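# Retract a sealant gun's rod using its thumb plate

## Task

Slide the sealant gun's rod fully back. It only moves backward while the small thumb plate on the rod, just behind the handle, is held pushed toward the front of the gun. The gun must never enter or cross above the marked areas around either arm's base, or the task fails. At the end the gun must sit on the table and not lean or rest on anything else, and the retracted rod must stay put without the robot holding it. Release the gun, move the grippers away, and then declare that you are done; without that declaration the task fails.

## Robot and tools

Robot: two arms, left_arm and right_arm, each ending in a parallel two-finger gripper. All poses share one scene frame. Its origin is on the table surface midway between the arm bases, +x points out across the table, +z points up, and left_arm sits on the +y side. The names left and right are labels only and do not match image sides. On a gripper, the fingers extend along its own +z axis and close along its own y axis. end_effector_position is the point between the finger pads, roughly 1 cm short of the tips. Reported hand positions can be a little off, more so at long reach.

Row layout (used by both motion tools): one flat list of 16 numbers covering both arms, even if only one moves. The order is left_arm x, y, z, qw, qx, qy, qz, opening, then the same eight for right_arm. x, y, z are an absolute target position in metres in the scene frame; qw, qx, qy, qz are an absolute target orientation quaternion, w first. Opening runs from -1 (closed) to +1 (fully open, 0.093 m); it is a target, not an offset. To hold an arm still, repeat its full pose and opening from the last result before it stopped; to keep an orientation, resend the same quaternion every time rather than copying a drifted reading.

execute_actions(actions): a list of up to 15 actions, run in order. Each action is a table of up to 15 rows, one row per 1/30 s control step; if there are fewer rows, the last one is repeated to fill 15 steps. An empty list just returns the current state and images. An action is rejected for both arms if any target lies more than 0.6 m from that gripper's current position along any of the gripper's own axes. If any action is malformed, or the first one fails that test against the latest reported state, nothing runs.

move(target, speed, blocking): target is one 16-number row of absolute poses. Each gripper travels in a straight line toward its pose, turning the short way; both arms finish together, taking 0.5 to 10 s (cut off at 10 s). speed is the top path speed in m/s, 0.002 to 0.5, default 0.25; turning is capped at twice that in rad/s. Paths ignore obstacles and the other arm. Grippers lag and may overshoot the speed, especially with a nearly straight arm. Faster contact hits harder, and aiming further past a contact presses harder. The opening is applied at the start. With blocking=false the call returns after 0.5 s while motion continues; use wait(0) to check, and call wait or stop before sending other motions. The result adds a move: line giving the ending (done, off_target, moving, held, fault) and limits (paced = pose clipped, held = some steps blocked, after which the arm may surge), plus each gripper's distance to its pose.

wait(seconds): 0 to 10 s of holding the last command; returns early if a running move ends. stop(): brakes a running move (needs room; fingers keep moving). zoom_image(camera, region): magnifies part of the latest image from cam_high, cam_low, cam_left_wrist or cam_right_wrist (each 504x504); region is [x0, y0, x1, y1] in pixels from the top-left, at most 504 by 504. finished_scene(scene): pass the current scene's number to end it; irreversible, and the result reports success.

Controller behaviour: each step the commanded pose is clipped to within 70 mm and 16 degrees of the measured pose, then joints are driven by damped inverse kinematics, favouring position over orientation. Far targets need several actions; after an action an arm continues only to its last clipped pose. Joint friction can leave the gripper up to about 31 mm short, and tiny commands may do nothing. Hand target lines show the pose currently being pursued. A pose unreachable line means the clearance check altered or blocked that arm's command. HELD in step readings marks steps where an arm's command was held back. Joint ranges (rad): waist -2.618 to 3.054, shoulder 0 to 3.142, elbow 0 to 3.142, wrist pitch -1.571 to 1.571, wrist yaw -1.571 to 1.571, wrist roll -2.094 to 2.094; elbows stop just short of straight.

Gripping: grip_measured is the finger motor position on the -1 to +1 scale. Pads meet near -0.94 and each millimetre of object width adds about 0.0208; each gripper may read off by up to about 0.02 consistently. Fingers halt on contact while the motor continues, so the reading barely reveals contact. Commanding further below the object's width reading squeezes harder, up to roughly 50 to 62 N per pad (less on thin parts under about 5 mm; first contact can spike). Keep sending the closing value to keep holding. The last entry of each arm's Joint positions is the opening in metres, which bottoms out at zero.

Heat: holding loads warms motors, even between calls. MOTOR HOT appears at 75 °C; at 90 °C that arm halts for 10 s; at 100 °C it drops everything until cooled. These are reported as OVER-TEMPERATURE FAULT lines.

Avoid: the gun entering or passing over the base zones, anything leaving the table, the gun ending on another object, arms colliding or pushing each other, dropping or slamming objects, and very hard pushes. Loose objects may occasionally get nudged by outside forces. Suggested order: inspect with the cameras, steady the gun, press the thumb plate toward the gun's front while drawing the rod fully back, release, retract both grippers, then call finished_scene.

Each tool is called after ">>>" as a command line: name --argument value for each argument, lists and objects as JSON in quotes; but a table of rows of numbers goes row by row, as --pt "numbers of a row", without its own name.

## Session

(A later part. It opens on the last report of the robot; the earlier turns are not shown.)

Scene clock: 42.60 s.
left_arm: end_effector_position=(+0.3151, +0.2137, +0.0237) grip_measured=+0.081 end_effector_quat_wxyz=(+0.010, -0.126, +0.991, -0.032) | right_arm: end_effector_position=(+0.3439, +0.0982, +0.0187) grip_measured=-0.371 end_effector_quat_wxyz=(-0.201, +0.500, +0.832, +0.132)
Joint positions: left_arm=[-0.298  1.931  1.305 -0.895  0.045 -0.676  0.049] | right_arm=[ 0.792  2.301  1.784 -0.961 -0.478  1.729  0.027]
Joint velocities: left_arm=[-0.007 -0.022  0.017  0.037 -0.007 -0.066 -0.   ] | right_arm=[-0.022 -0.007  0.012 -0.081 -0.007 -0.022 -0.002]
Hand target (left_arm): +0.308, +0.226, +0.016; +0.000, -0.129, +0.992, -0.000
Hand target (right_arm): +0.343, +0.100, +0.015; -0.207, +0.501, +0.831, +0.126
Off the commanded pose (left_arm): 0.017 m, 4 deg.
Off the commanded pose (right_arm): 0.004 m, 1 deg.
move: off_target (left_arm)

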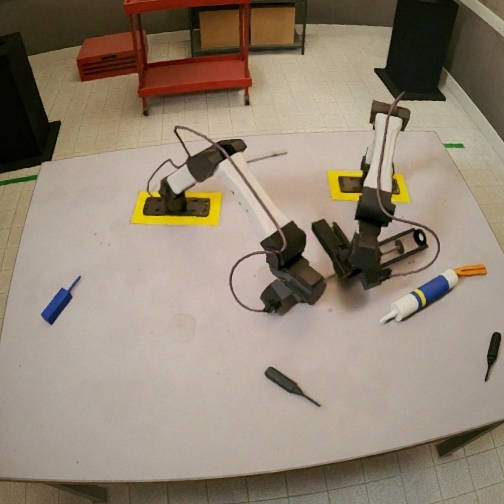

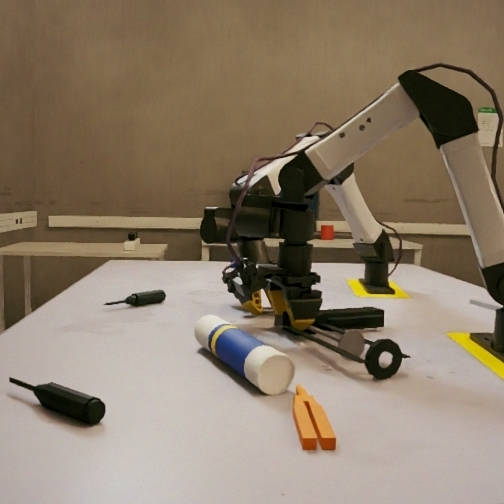

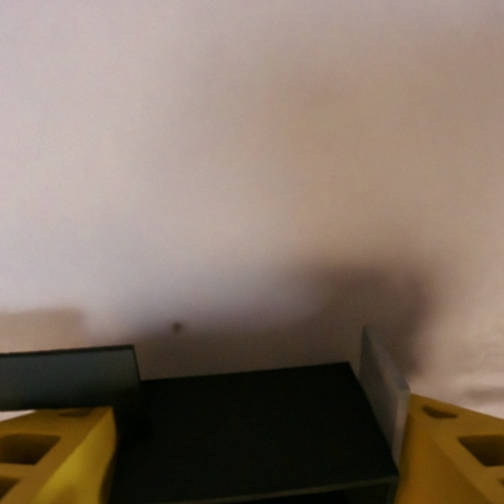

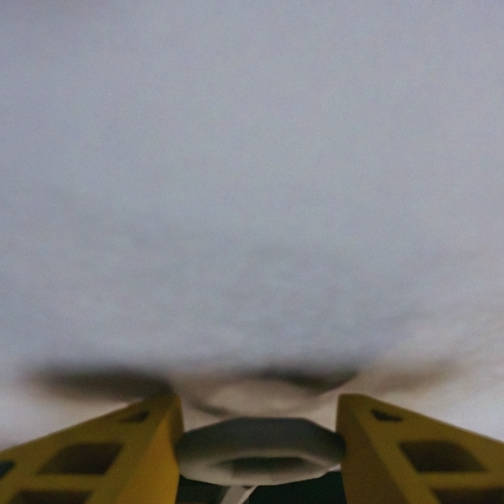

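>>> move --target '[0.313,0.218,0.02,0,-0.13,0.99,0,-0.3,0.372,-0.012,0.018,-0.207,0.5,0.83,0.125,-0.55]' --speed 0.05

Scene clock: 47.80 s.
left_arm: end_effector_position=(+0.3190, +0.2028, +0.0261) grip_measured=+0.081 end_effector_quat_wxyz=(+0.017, -0.127, +0.991, -0.038) | right_arm: end_effector_position=(+0.3714, +0.0165, +0.0178) grip_measured=-0.371 end_effector_quat_wxyz=(-0.232, +0.492, +0.826, +0.150)
Joint positions: left_arm=[-0.321  1.941  1.327 -0.888  0.044 -0.7    0.049] | right_arm=[ 0.574  2.282  1.724 -1.045 -0.559  1.471  0.027]
Joint velocities: left_arm=[ 0.017 -0.017  0.002  0.007 -0.007  0.066 -0.001] | right_arm=[-0.007 -0.012  0.002  0.051  0.007  0.022  0.001]
Hand target (left_arm): +0.313, +0.218, +0.021; +0.001, -0.130, +0.992, -0.001
Hand target (right_arm): +0.374, -0.012, +0.017; -0.206, +0.501, +0.831, +0.124
Off the commanded pose (left_arm): 0.017 m, 5 deg.
Off the commanded pose (right_arm): 0.029 m, 4 deg.
move: off_target (left_arm, right_arm)

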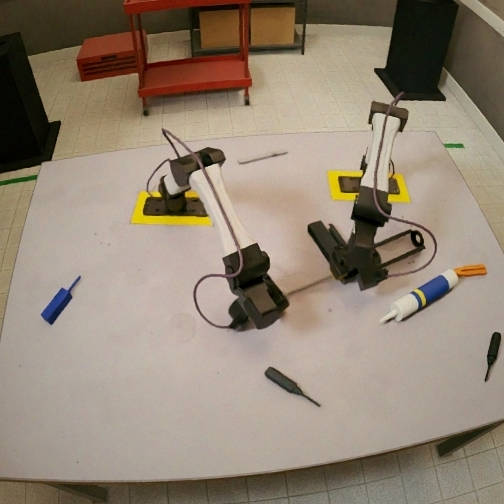

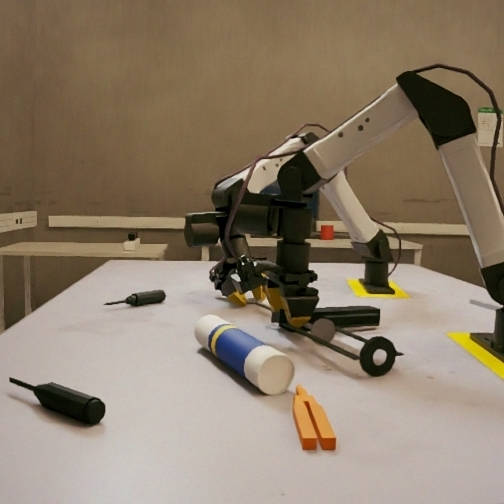

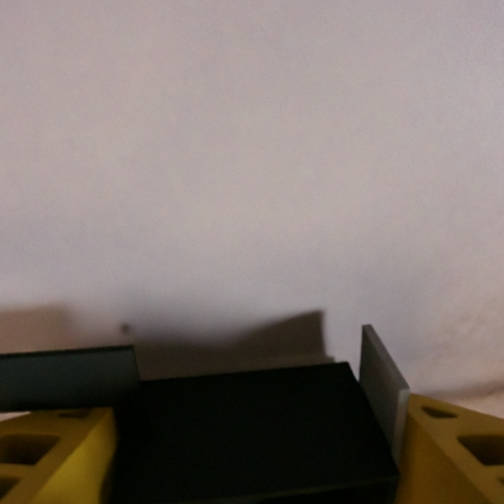

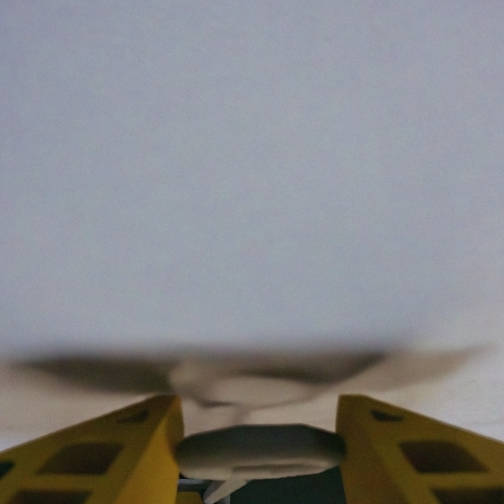

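>>> move --target '[0.313,0.228,0.018,0,-0.13,0.99,0,-0.3,0.382,-0.075,0.018,-0.207,0.5,0.83,0.125,-0.55]' --speed 0.04

Scene clock: 52.17 s.
left_arm: end_effector_position=(+0.3191, +0.2008, +0.0276) grip_measured=+0.081 end_effector_quat_wxyz=(+0.018, -0.119, +0.992, -0.042) | right_arm: end_effector_position=(+0.3807, -0.0281, +0.0203) grip_measured=-0.371 end_effector_quat_wxyz=(-0.248, +0.492, +0.818, +0.167)
Joint positions: left_arm=[-0.322  1.936  1.327 -0.885  0.052 -0.685  0.049] | right_arm=[ 0.452  2.278  1.706 -1.106 -0.598  1.333  0.027]
Joint velocities: left_arm=[ 0.002  0.012 -0.002 -0.051 -0.051 -0.007  0.   ] | right_arm=[ 0.002 -0.002 -0.012  0.066 -0.007 -0.081  0.001]
Hand target (left_arm): +0.313, +0.227, +0.019; -0.000, -0.129, +0.992, -0.001
Hand target (right_arm): +0.383, -0.073, +0.018; -0.210, +0.502, +0.830, +0.124
Off the commanded pose (left_arm): 0.029 m, 5 deg.
Off the commanded pose (right_arm): 0.047 m, 7 deg.
move: off_target (left_arm, right_arm)

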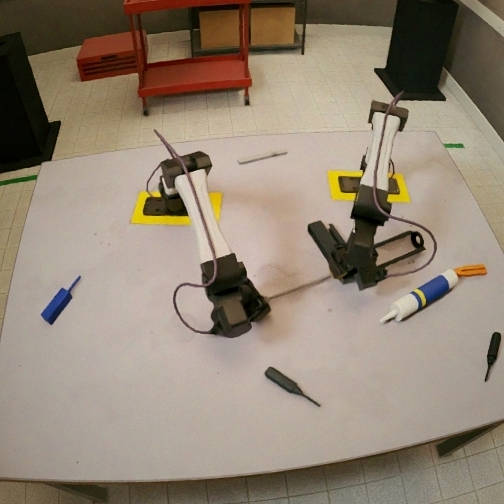

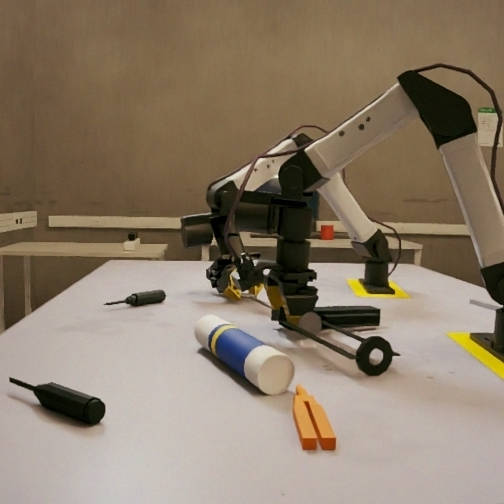

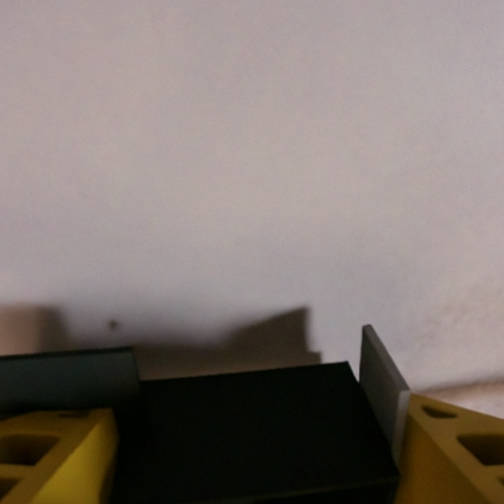

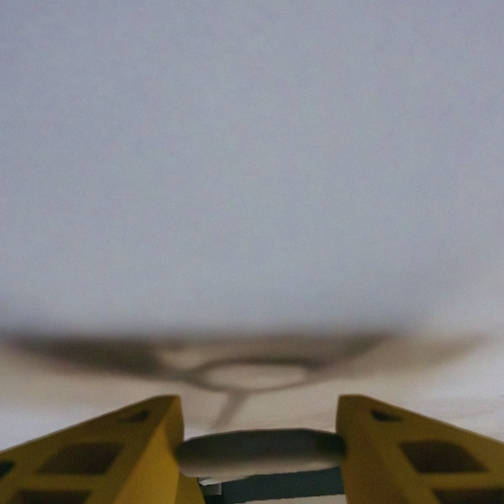

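>>> move --target '[0.317,0.205,0.024,0,-0.13,0.99,0,-0.3,0.378,-0.03,0.018,-0.207,0.5,0.83,0.125,-0.55]' --speed 0.05

>>> move --target '[0.317,0.205,0.026,0,-0.13,0.99,0,0.5,0.378,-0.03,0.022,-0.207,0.5,0.83,0.125,0.5]'

>>> move --target '[0.313,0.208,0.085,0,-0.13,0.99,0,0.5,0.37,-0.04,0.09,-0.207,0.5,0.83,0.125,0.5]' --speed 0.1

>>> move --target '[0.306,0.232,0.06,0,-0.13,0.99,0,1,0.3,-0.15,0.15,-0.207,0.5,0.83,0.125,0.5]' --speed 0.15

Scene clock: 57.20 s.
left_arm: end_effector_position=(+0.3186, +0.1987, +0.0270) grip_measured=+0.081 end_effector_quat_wxyz=(+0.006, -0.123, +0.992, -0.031) | right_arm: end_effector_position=(+0.3816, -0.0265, +0.0160) grip_measured=-0.371 end_effector_quat_wxyz=(-0.217, +0.499, +0.827, +0.141)
Joint positions: left_arm=[-0.331  1.967  1.37  -0.931  0.046 -0.701  0.049] | right_arm=[ 0.483  2.27   1.706 -1.088 -0.519  1.378  0.027]
Joint velocities: left_arm=[ 0.002  0.012  0.002  0.037 -0.022  0.007 -0.   ] | right_arm=[ 0.002  0.002 -0.007  0.037 -0.007  0.051 -0.001]
Hand target (left_arm): +0.317, +0.205, +0.024; +0.002, -0.129, +0.992, -0.001
Hand target (right_arm): +0.378, -0.030, +0.018; -0.208, +0.500, +0.831, +0.126
Off the commanded pose (left_arm): 0.007 m, 4 deg.
Off the commanded pose (right_arm): 0.005 m, 2 deg.
move: off_target (left_arm)

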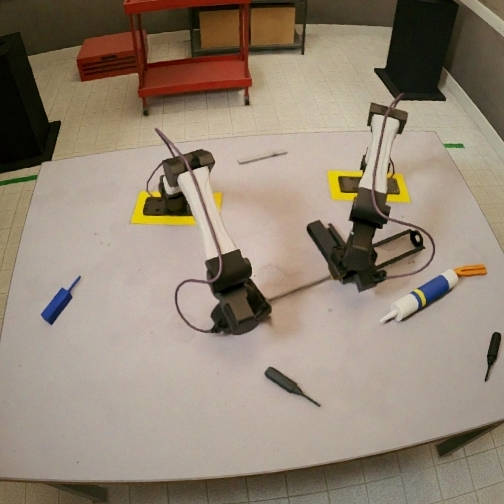

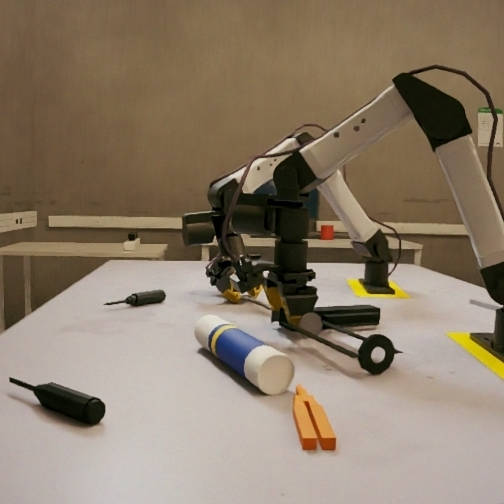

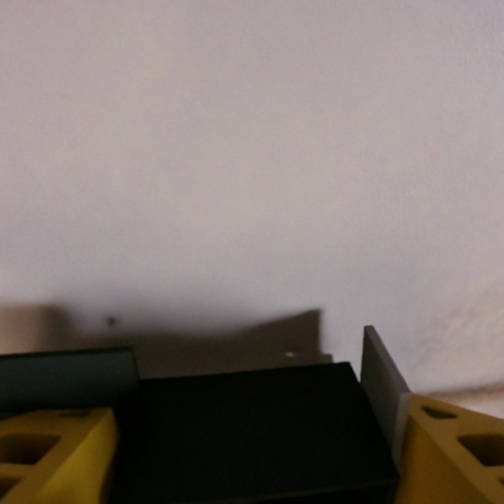

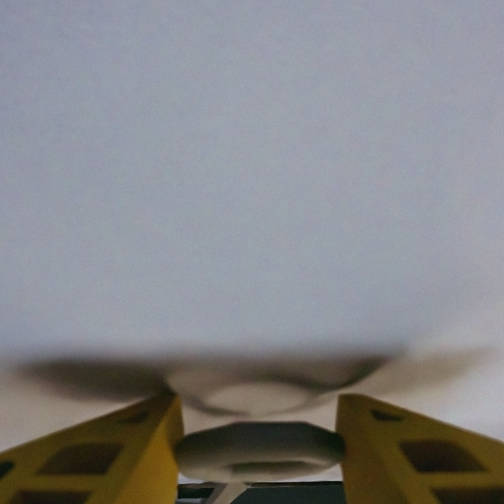

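Scene clock: 57.90 s.
left_arm: end_effector_position=(+0.3163, +0.2028, +0.0255) grip_measured=+0.498 end_effector_quat_wxyz=(+0.004, -0.131, +0.991, -0.017) | right_arm: end_effector_position=(+0.3794, -0.0295, +0.0173) grip_measured=+0.497 end_effector_quat_wxyz=(-0.215, +0.500, +0.828, +0.132)
Joint positions: left_arm=[-0.334  1.97   1.37  -0.945  0.024 -0.72   0.069] | right_arm=[ 0.483  2.264  1.706 -1.103 -0.504  1.378  0.069]
Joint velocities: left_arm=[-0.002  0.002 -0.007 -0.066  0.051 -0.051  0.   ] | right_arm=[-0.022  0.002 -0.002 -0.095  0.007 -0.022  0.001]
Hand target (left_arm): +0.317, +0.205, +0.026; +0.001, -0.130, +0.991, -0.001
Hand target (right_arm): +0.378, -0.030, +0.022; -0.208, +0.501, +0.831, +0.125
Off the commanded pose (left_arm): 0.002 m, 2 deg.
Off the commanded pose (right_arm): 0.005 m, 1 deg.
move: done

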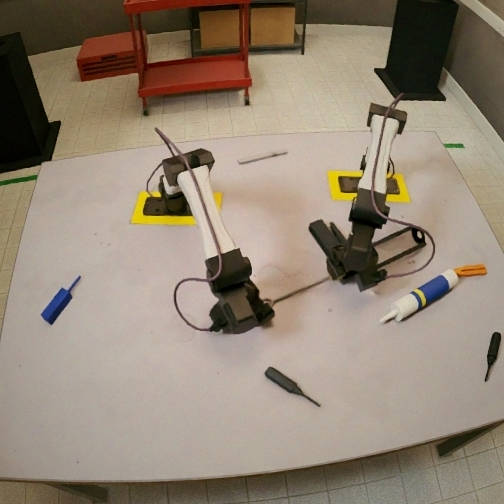

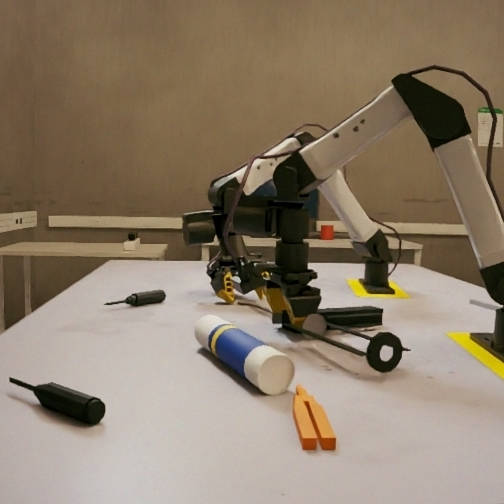

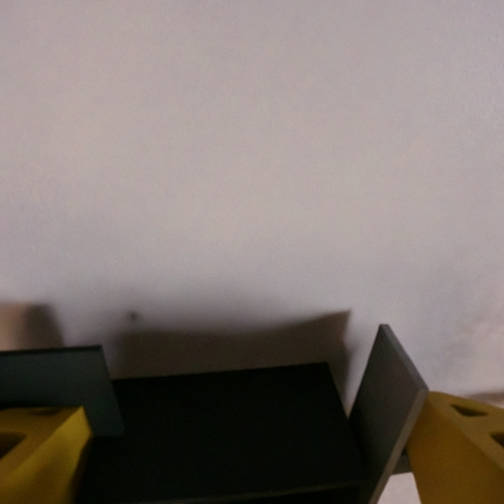

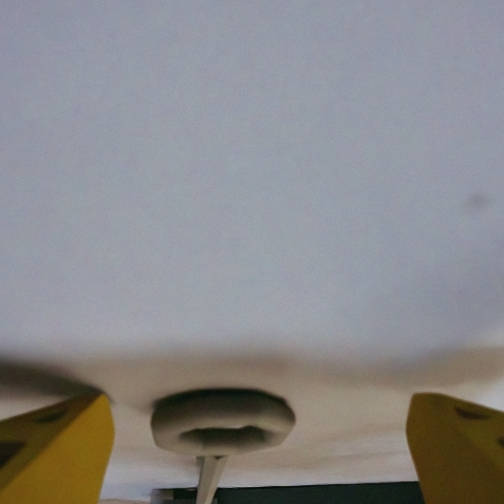

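Scene clock: 59.20 s.
left_arm: end_effector_position=(+0.3085, +0.2093, +0.0761) grip_measured=+0.498 end_effector_quat_wxyz=(-0.011, -0.132, +0.991, +0.002) | right_arm: end_effector_position=(+0.3674, -0.0351, +0.0840) grip_measured=+0.497 end_effector_quat_wxyz=(-0.215, +0.500, +0.830, +0.125)
Joint positions: left_arm=[-0.334  1.924  1.513 -1.18   0.009 -0.721  0.069] | right_arm=[ 0.483  2.161  1.812 -1.322 -0.493  1.374  0.069]
Joint velocities: left_arm=[ 0.012  0.007  0.012 -0.037  0.007 -0.007  0.   ] | right_arm=[ 0.007  0.002 -0.002 -0.022  0.037  0.022 -0.   ]
Hand target (left_arm): +0.313, +0.208, +0.085; +0.000, -0.130, +0.992, -0.000
Hand target (right_arm): +0.370, -0.040, +0.090; -0.207, +0.501, +0.831, +0.125
Off the commanded pose (left_arm): 0.010 m, 1 deg.
Off the commanded pose (right_arm): 0.008 m, 1 deg.
move: done

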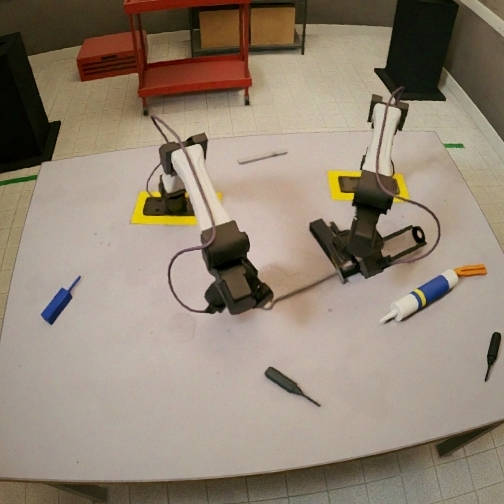

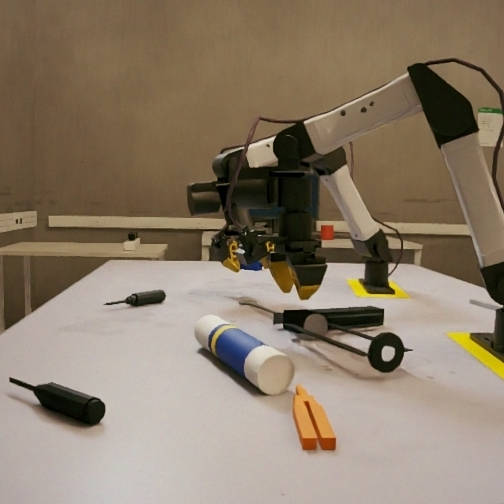

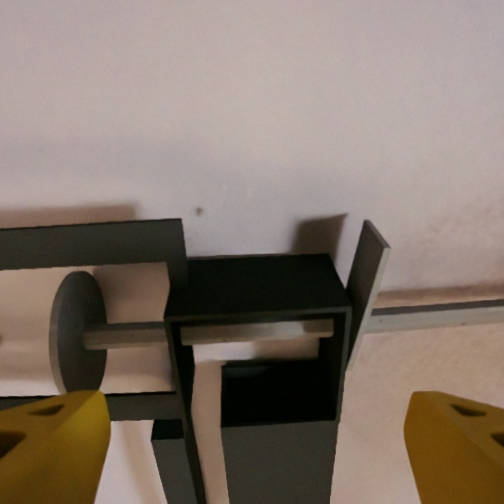

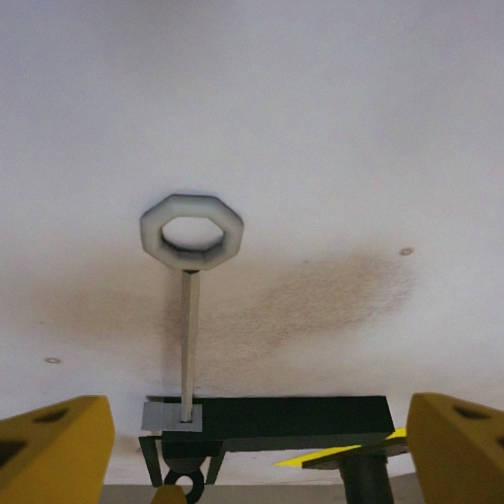

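Scene clock: 60.70 s.
left_arm: end_effector_position=(+0.3097, +0.2260, +0.0626) grip_measured=+1.000 end_effector_quat_wxyz=(-0.000, -0.129, +0.992, -0.005) | right_arm: end_effector_position=(+0.3103, -0.1485, +0.1505) grip_measured=+0.497 end_effector_quat_wxyz=(-0.197, +0.502, +0.832, +0.135)
Joint positions: left_arm=[-0.29   1.89   1.412 -1.089  0.009 -0.672  0.093] | right_arm=[ 0.21   1.835  1.611 -1.541 -0.443  1.083  0.069]
Joint velocities: left_arm=[ 0.002 -0.002 -0.002  0.037 -0.022  0.037  0.   ] | right_arm=[-0.012  0.012 -0.012  0.051 -0.007 -0.051  0.001]
Hand target (left_arm): +0.306, +0.232, +0.060; -0.000, -0.130, +0.991, -0.000
Hand target (right_arm): +0.302, -0.153, +0.149; -0.203, +0.502, +0.832, +0.124
Off the commanded pose (left_arm): 0.008 m, 1 deg.
Off the commanded pose (right_arm): 0.010 m, 2 deg.
joint sent to its limit (right arm) — the command would take joint 4 (wrist pitch) past its lower limit, so that joint was sent only as far as its limit.
move: done

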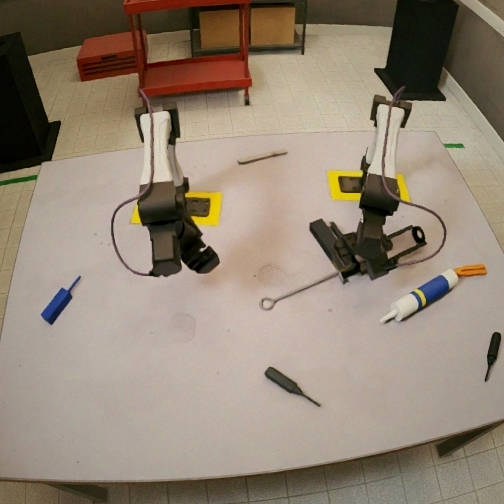

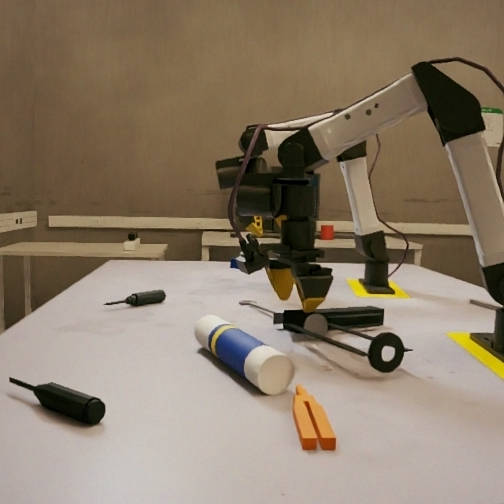

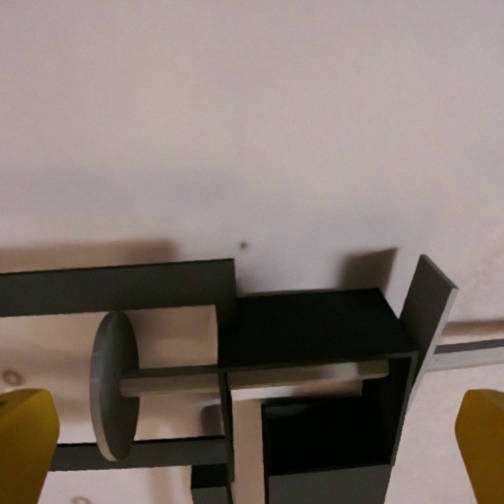

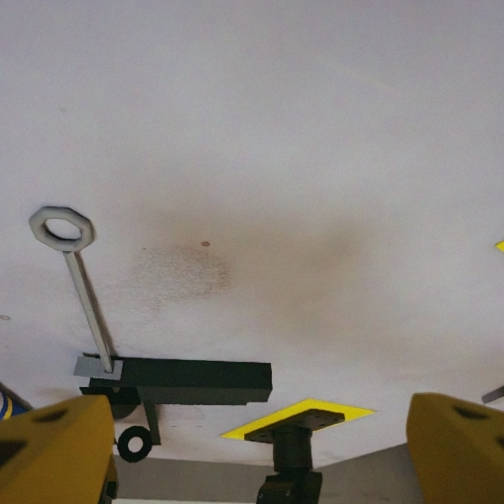

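>>> move --target '[0.309,0.224,0.04,0,-0.13,0.99,0,1,0.3,-0.15,0.15,-0.207,0.5,0.83,0.125,0.5]' --speed 0.03

>>> move --target '[0.306,0.226,0.008,0,-0.13,0.99,0,1,0.3,-0.15,0.15,-0.207,0.5,0.83,0.125,0.5]' --speed 0.03

Scene clock: 63.63 s.
left_arm: end_effector_position=(+0.3154, +0.2235, +0.0510) grip_measured=+1.000 end_effector_quat_wxyz=(+0.009, -0.132, +0.991, -0.011) | right_arm: end_effector_position=(+0.3102, -0.1486, +0.1505) grip_measured=+0.497 end_effector_quat_wxyz=(-0.197, +0.501, +0.832, +0.135)
Joint positions: left_arm=[-0.29   1.904  1.385 -1.025  0.009 -0.678  0.093] | right_arm=[ 0.21   1.835  1.611 -1.542 -0.443  1.081  0.069]
Joint velocities: left_arm=[ 0.007 -0.007 -0.027  0.022 -0.007  0.007  0.   ] | right_arm=[-0.012 -0.017  0.007 -0.007 -0.037 -0.022 -0.002]
Hand target (left_arm): +0.309, +0.224, +0.040; -0.000, -0.130, +0.991, +0.000
Hand target (right_arm): +0.300, -0.150, +0.150; -0.206, +0.501, +0.831, +0.126
Off the commanded pose (left_arm): 0.013 m, 2 deg.
Off the commanded pose (right_arm): 0.010 m, 2 deg.
joint sent to its limit (right arm) — the command would take joint 4 (wrist pitch) past its lower limit, so that joint was sent only as far as its limit.
move: off_target (left_arm)

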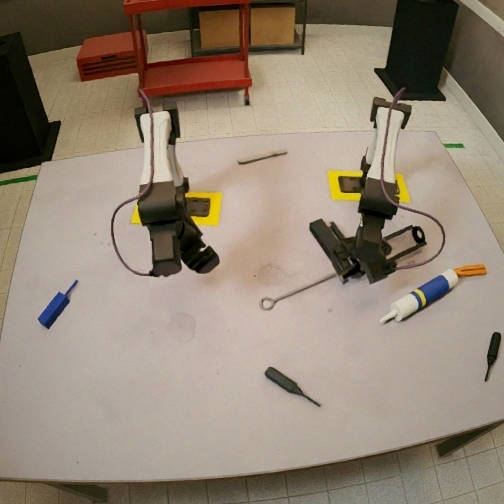

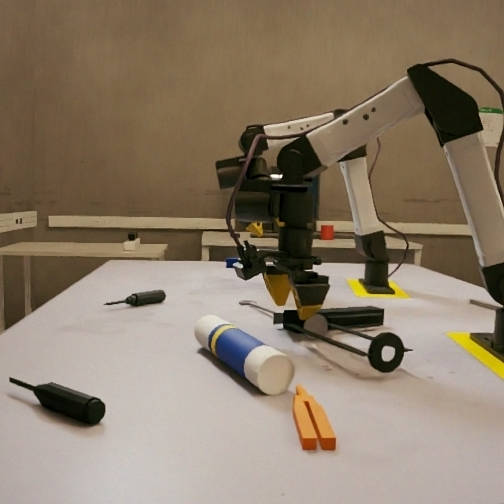

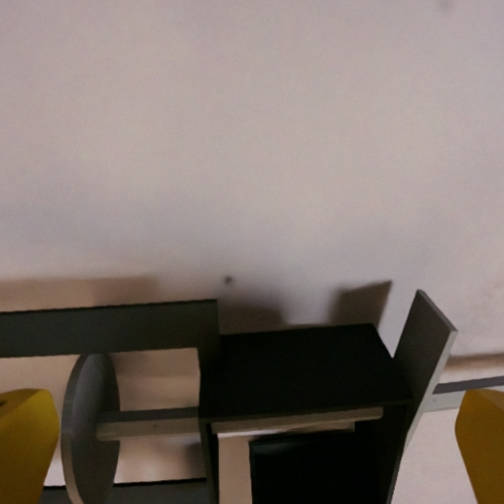

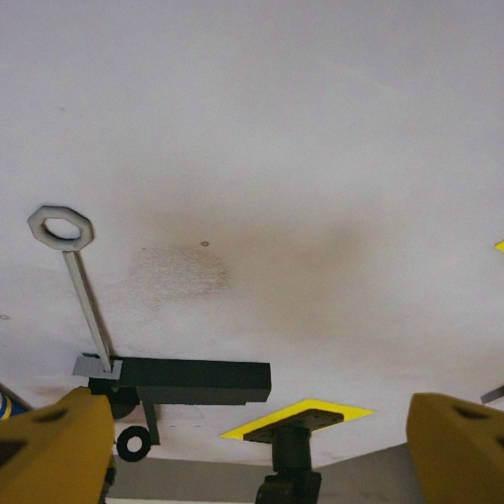

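Scene clock: 65.33 s.
left_arm: end_effector_position=(+0.3160, +0.2245, +0.0358) grip_measured=+1.000 end_effector_quat_wxyz=(+0.018, -0.132, +0.991, -0.012) | right_arm: end_effector_position=(+0.3102, -0.1486, +0.1505) grip_measured=+0.497 end_effector_quat_wxyz=(-0.197, +0.501, +0.832, +0.135)
Joint positions: left_arm=[-0.29   1.908  1.326 -0.946  0.002 -0.678  0.093] | right_arm=[ 0.21   1.835  1.611 -1.542 -0.443  1.081  0.069]
Joint velocities: left_arm=[ 0.007 -0.017  0.002 -0.007  0.022  0.007  0.   ] | right_arm=[-0.012 -0.022 -0.007 -0.037 -0.022 -0.037  0.   ]
Hand target (left_arm): +0.305, +0.227, +0.010; -0.000, -0.130, +0.992, +0.001
Hand target (right_arm): +0.300, -0.150, +0.150; -0.206, +0.501, +0.831, +0.126
Off the commanded pose (left_arm): 0.030 m, 2 deg.
Off the commanded pose (right_arm): 0.010 m, 2 deg.
joint sent to its limit (right arm) — the command would take joint 4 (wrist pitch) past its lower limit, so that joint was sent only as far as its limit.
move: off_target (left_arm)

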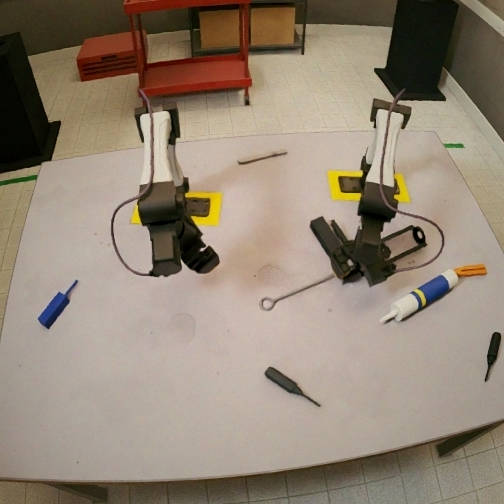

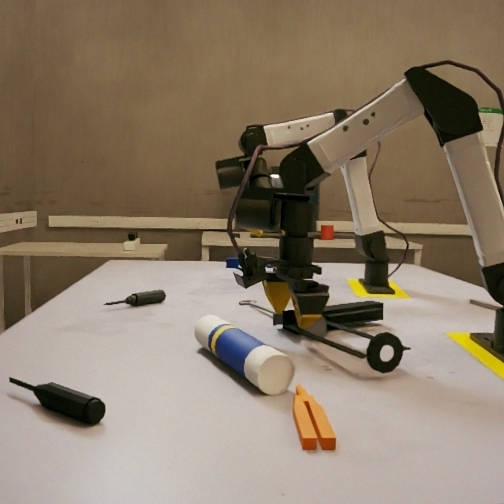

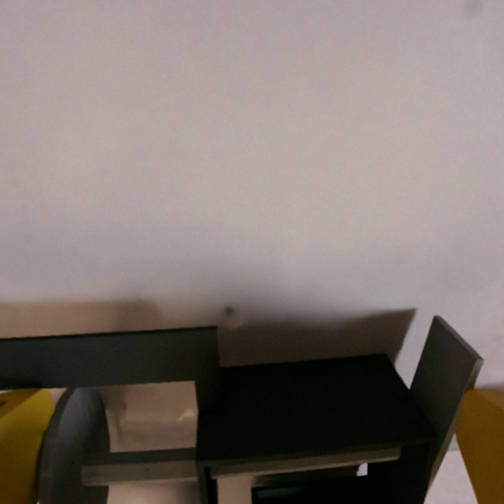

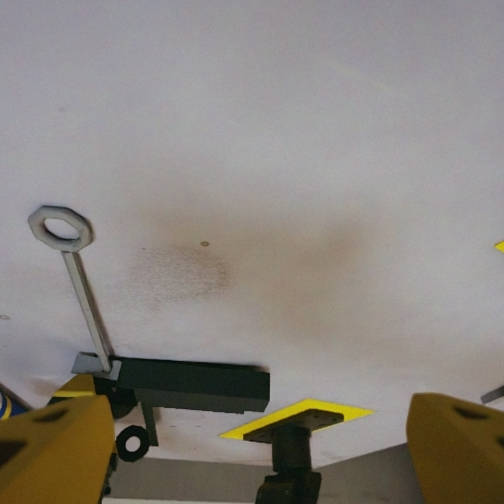

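>>> move --target '[0.300,0.226,0.055,0,-0.13,0.99,0,1,0.3,-0.15,0.15,-0.207,0.5,0.83,0.125,0.5]' --speed 0.05

>>> move --target '[0.298,0.228,0.01,0,-0.13,0.99,0,1,0.3,-0.15,0.15,-0.207,0.5,0.83,0.125,0.5]' --speed 0.03

Scene clock: 74.73 s.
left_arm: end_effector_position=(+0.3001, +0.2278, +0.0453) grip_measured=+1.000 end_effector_quat_wxyz=(-0.002, -0.132, +0.991, -0.001) | right_arm: end_effector_position=(+0.3102, -0.1486, +0.1505) grip_measured=+0.497 end_effector_quat_wxyz=(-0.197, +0.501, +0.832, +0.135)
Joint positions: left_arm=[-0.298  1.878  1.326 -1.02   0.005 -0.685  0.093] | right_arm=[ 0.21   1.835  1.611 -1.542 -0.443  1.081  0.069]
Joint velocities: left_arm=[-0.012 -0.007  0.012  0.037  0.007 -0.037  0.   ] | right_arm=[-0.007 -0.022 -0.012  0.022  0.007  0.037  0.   ]
Hand target (left_arm): +0.300, +0.226, +0.055; +0.000, -0.130, +0.991, -0.000
Hand target (right_arm): +0.300, -0.150, +0.150; -0.206, +0.501, +0.831, +0.126
Off the commanded pose (left_arm): 0.010 m, 0 deg.
Off the commanded pose (right_arm): 0.010 m, 2 deg.
joint sent to its limit (right arm) — the command would take joint 4 (wrist pitch) past its lower limit, so that joint was sent only as far as its limit.
move: done

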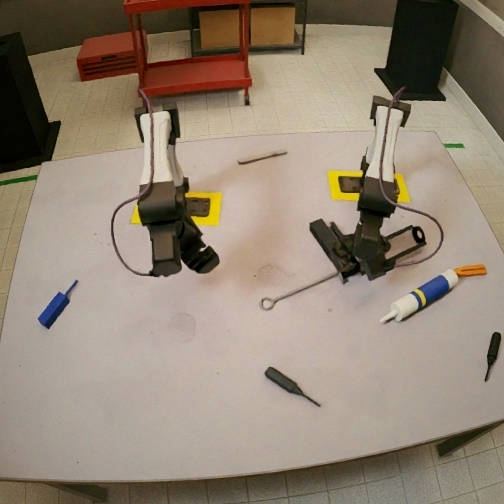

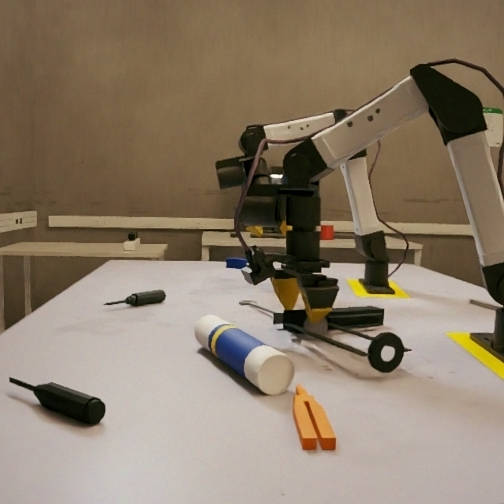

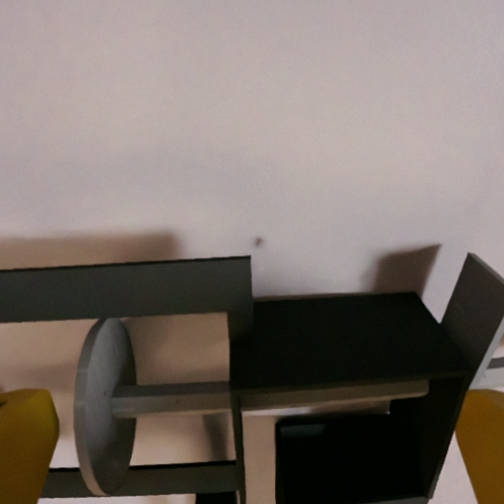

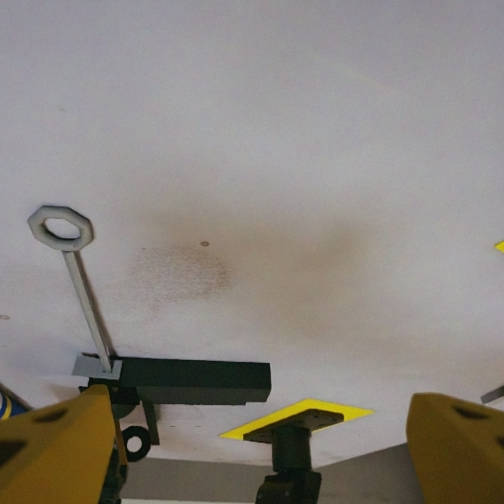

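Scene clock: 76.13 s.
left_arm: end_effector_position=(+0.3042, +0.2257, +0.0369) grip_measured=+1.000 end_effector_quat_wxyz=(+0.010, -0.131, +0.991, -0.010) | right_arm: end_effector_position=(+0.3102, -0.1486, +0.1505) grip_measured=+0.497 end_effector_quat_wxyz=(-0.197, +0.501, +0.832, +0.135)
Joint positions: left_arm=[-0.298  1.879  1.291 -0.955  0.006 -0.683  0.093] | right_arm=[ 0.21   1.835  1.611 -1.542 -0.443  1.081  0.069]
Joint velocities: left_arm=[ 0.002 -0.007 -0.007 -0.007 -0.081  0.022  0.   ] | right_arm=[ 0.012 -0.002  0.002 -0.066  0.022 -0.037 -0.   ]
Hand target (left_arm): +0.297, +0.229, +0.012; -0.001, -0.130, +0.991, +0.001
Hand target (right_arm): +0.300, -0.150, +0.150; -0.206, +0.501, +0.831, +0.126
Off the commanded pose (left_arm): 0.028 m, 2 deg.
Off the commanded pose (right_arm): 0.010 m, 2 deg.
joint sent to its limit (right arm) — the command would take joint 4 (wrist pitch) past its lower limit, so that joint was sent only as far as its limit.
move: off_target (left_arm)

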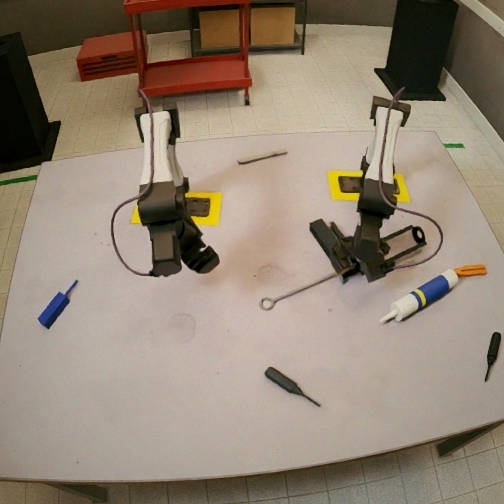

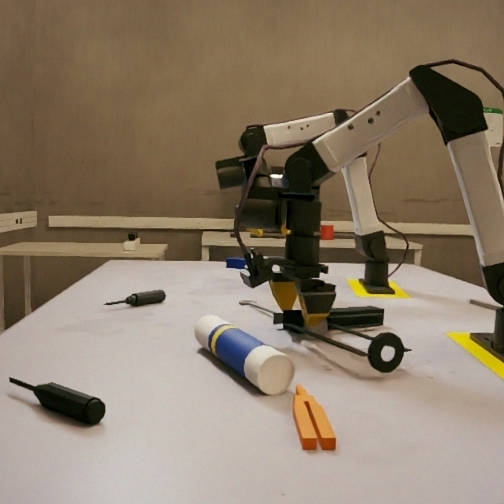

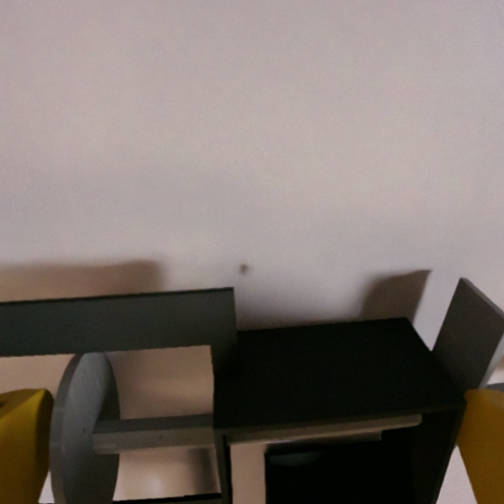

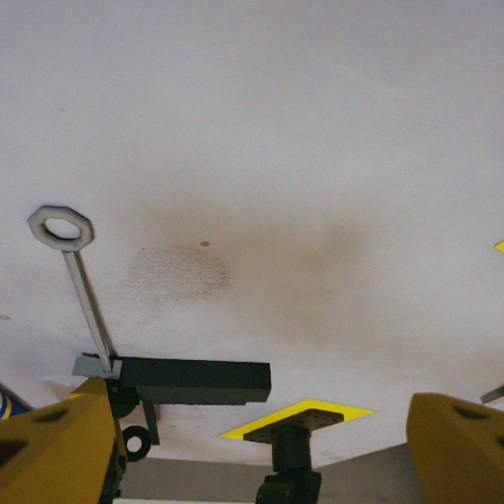

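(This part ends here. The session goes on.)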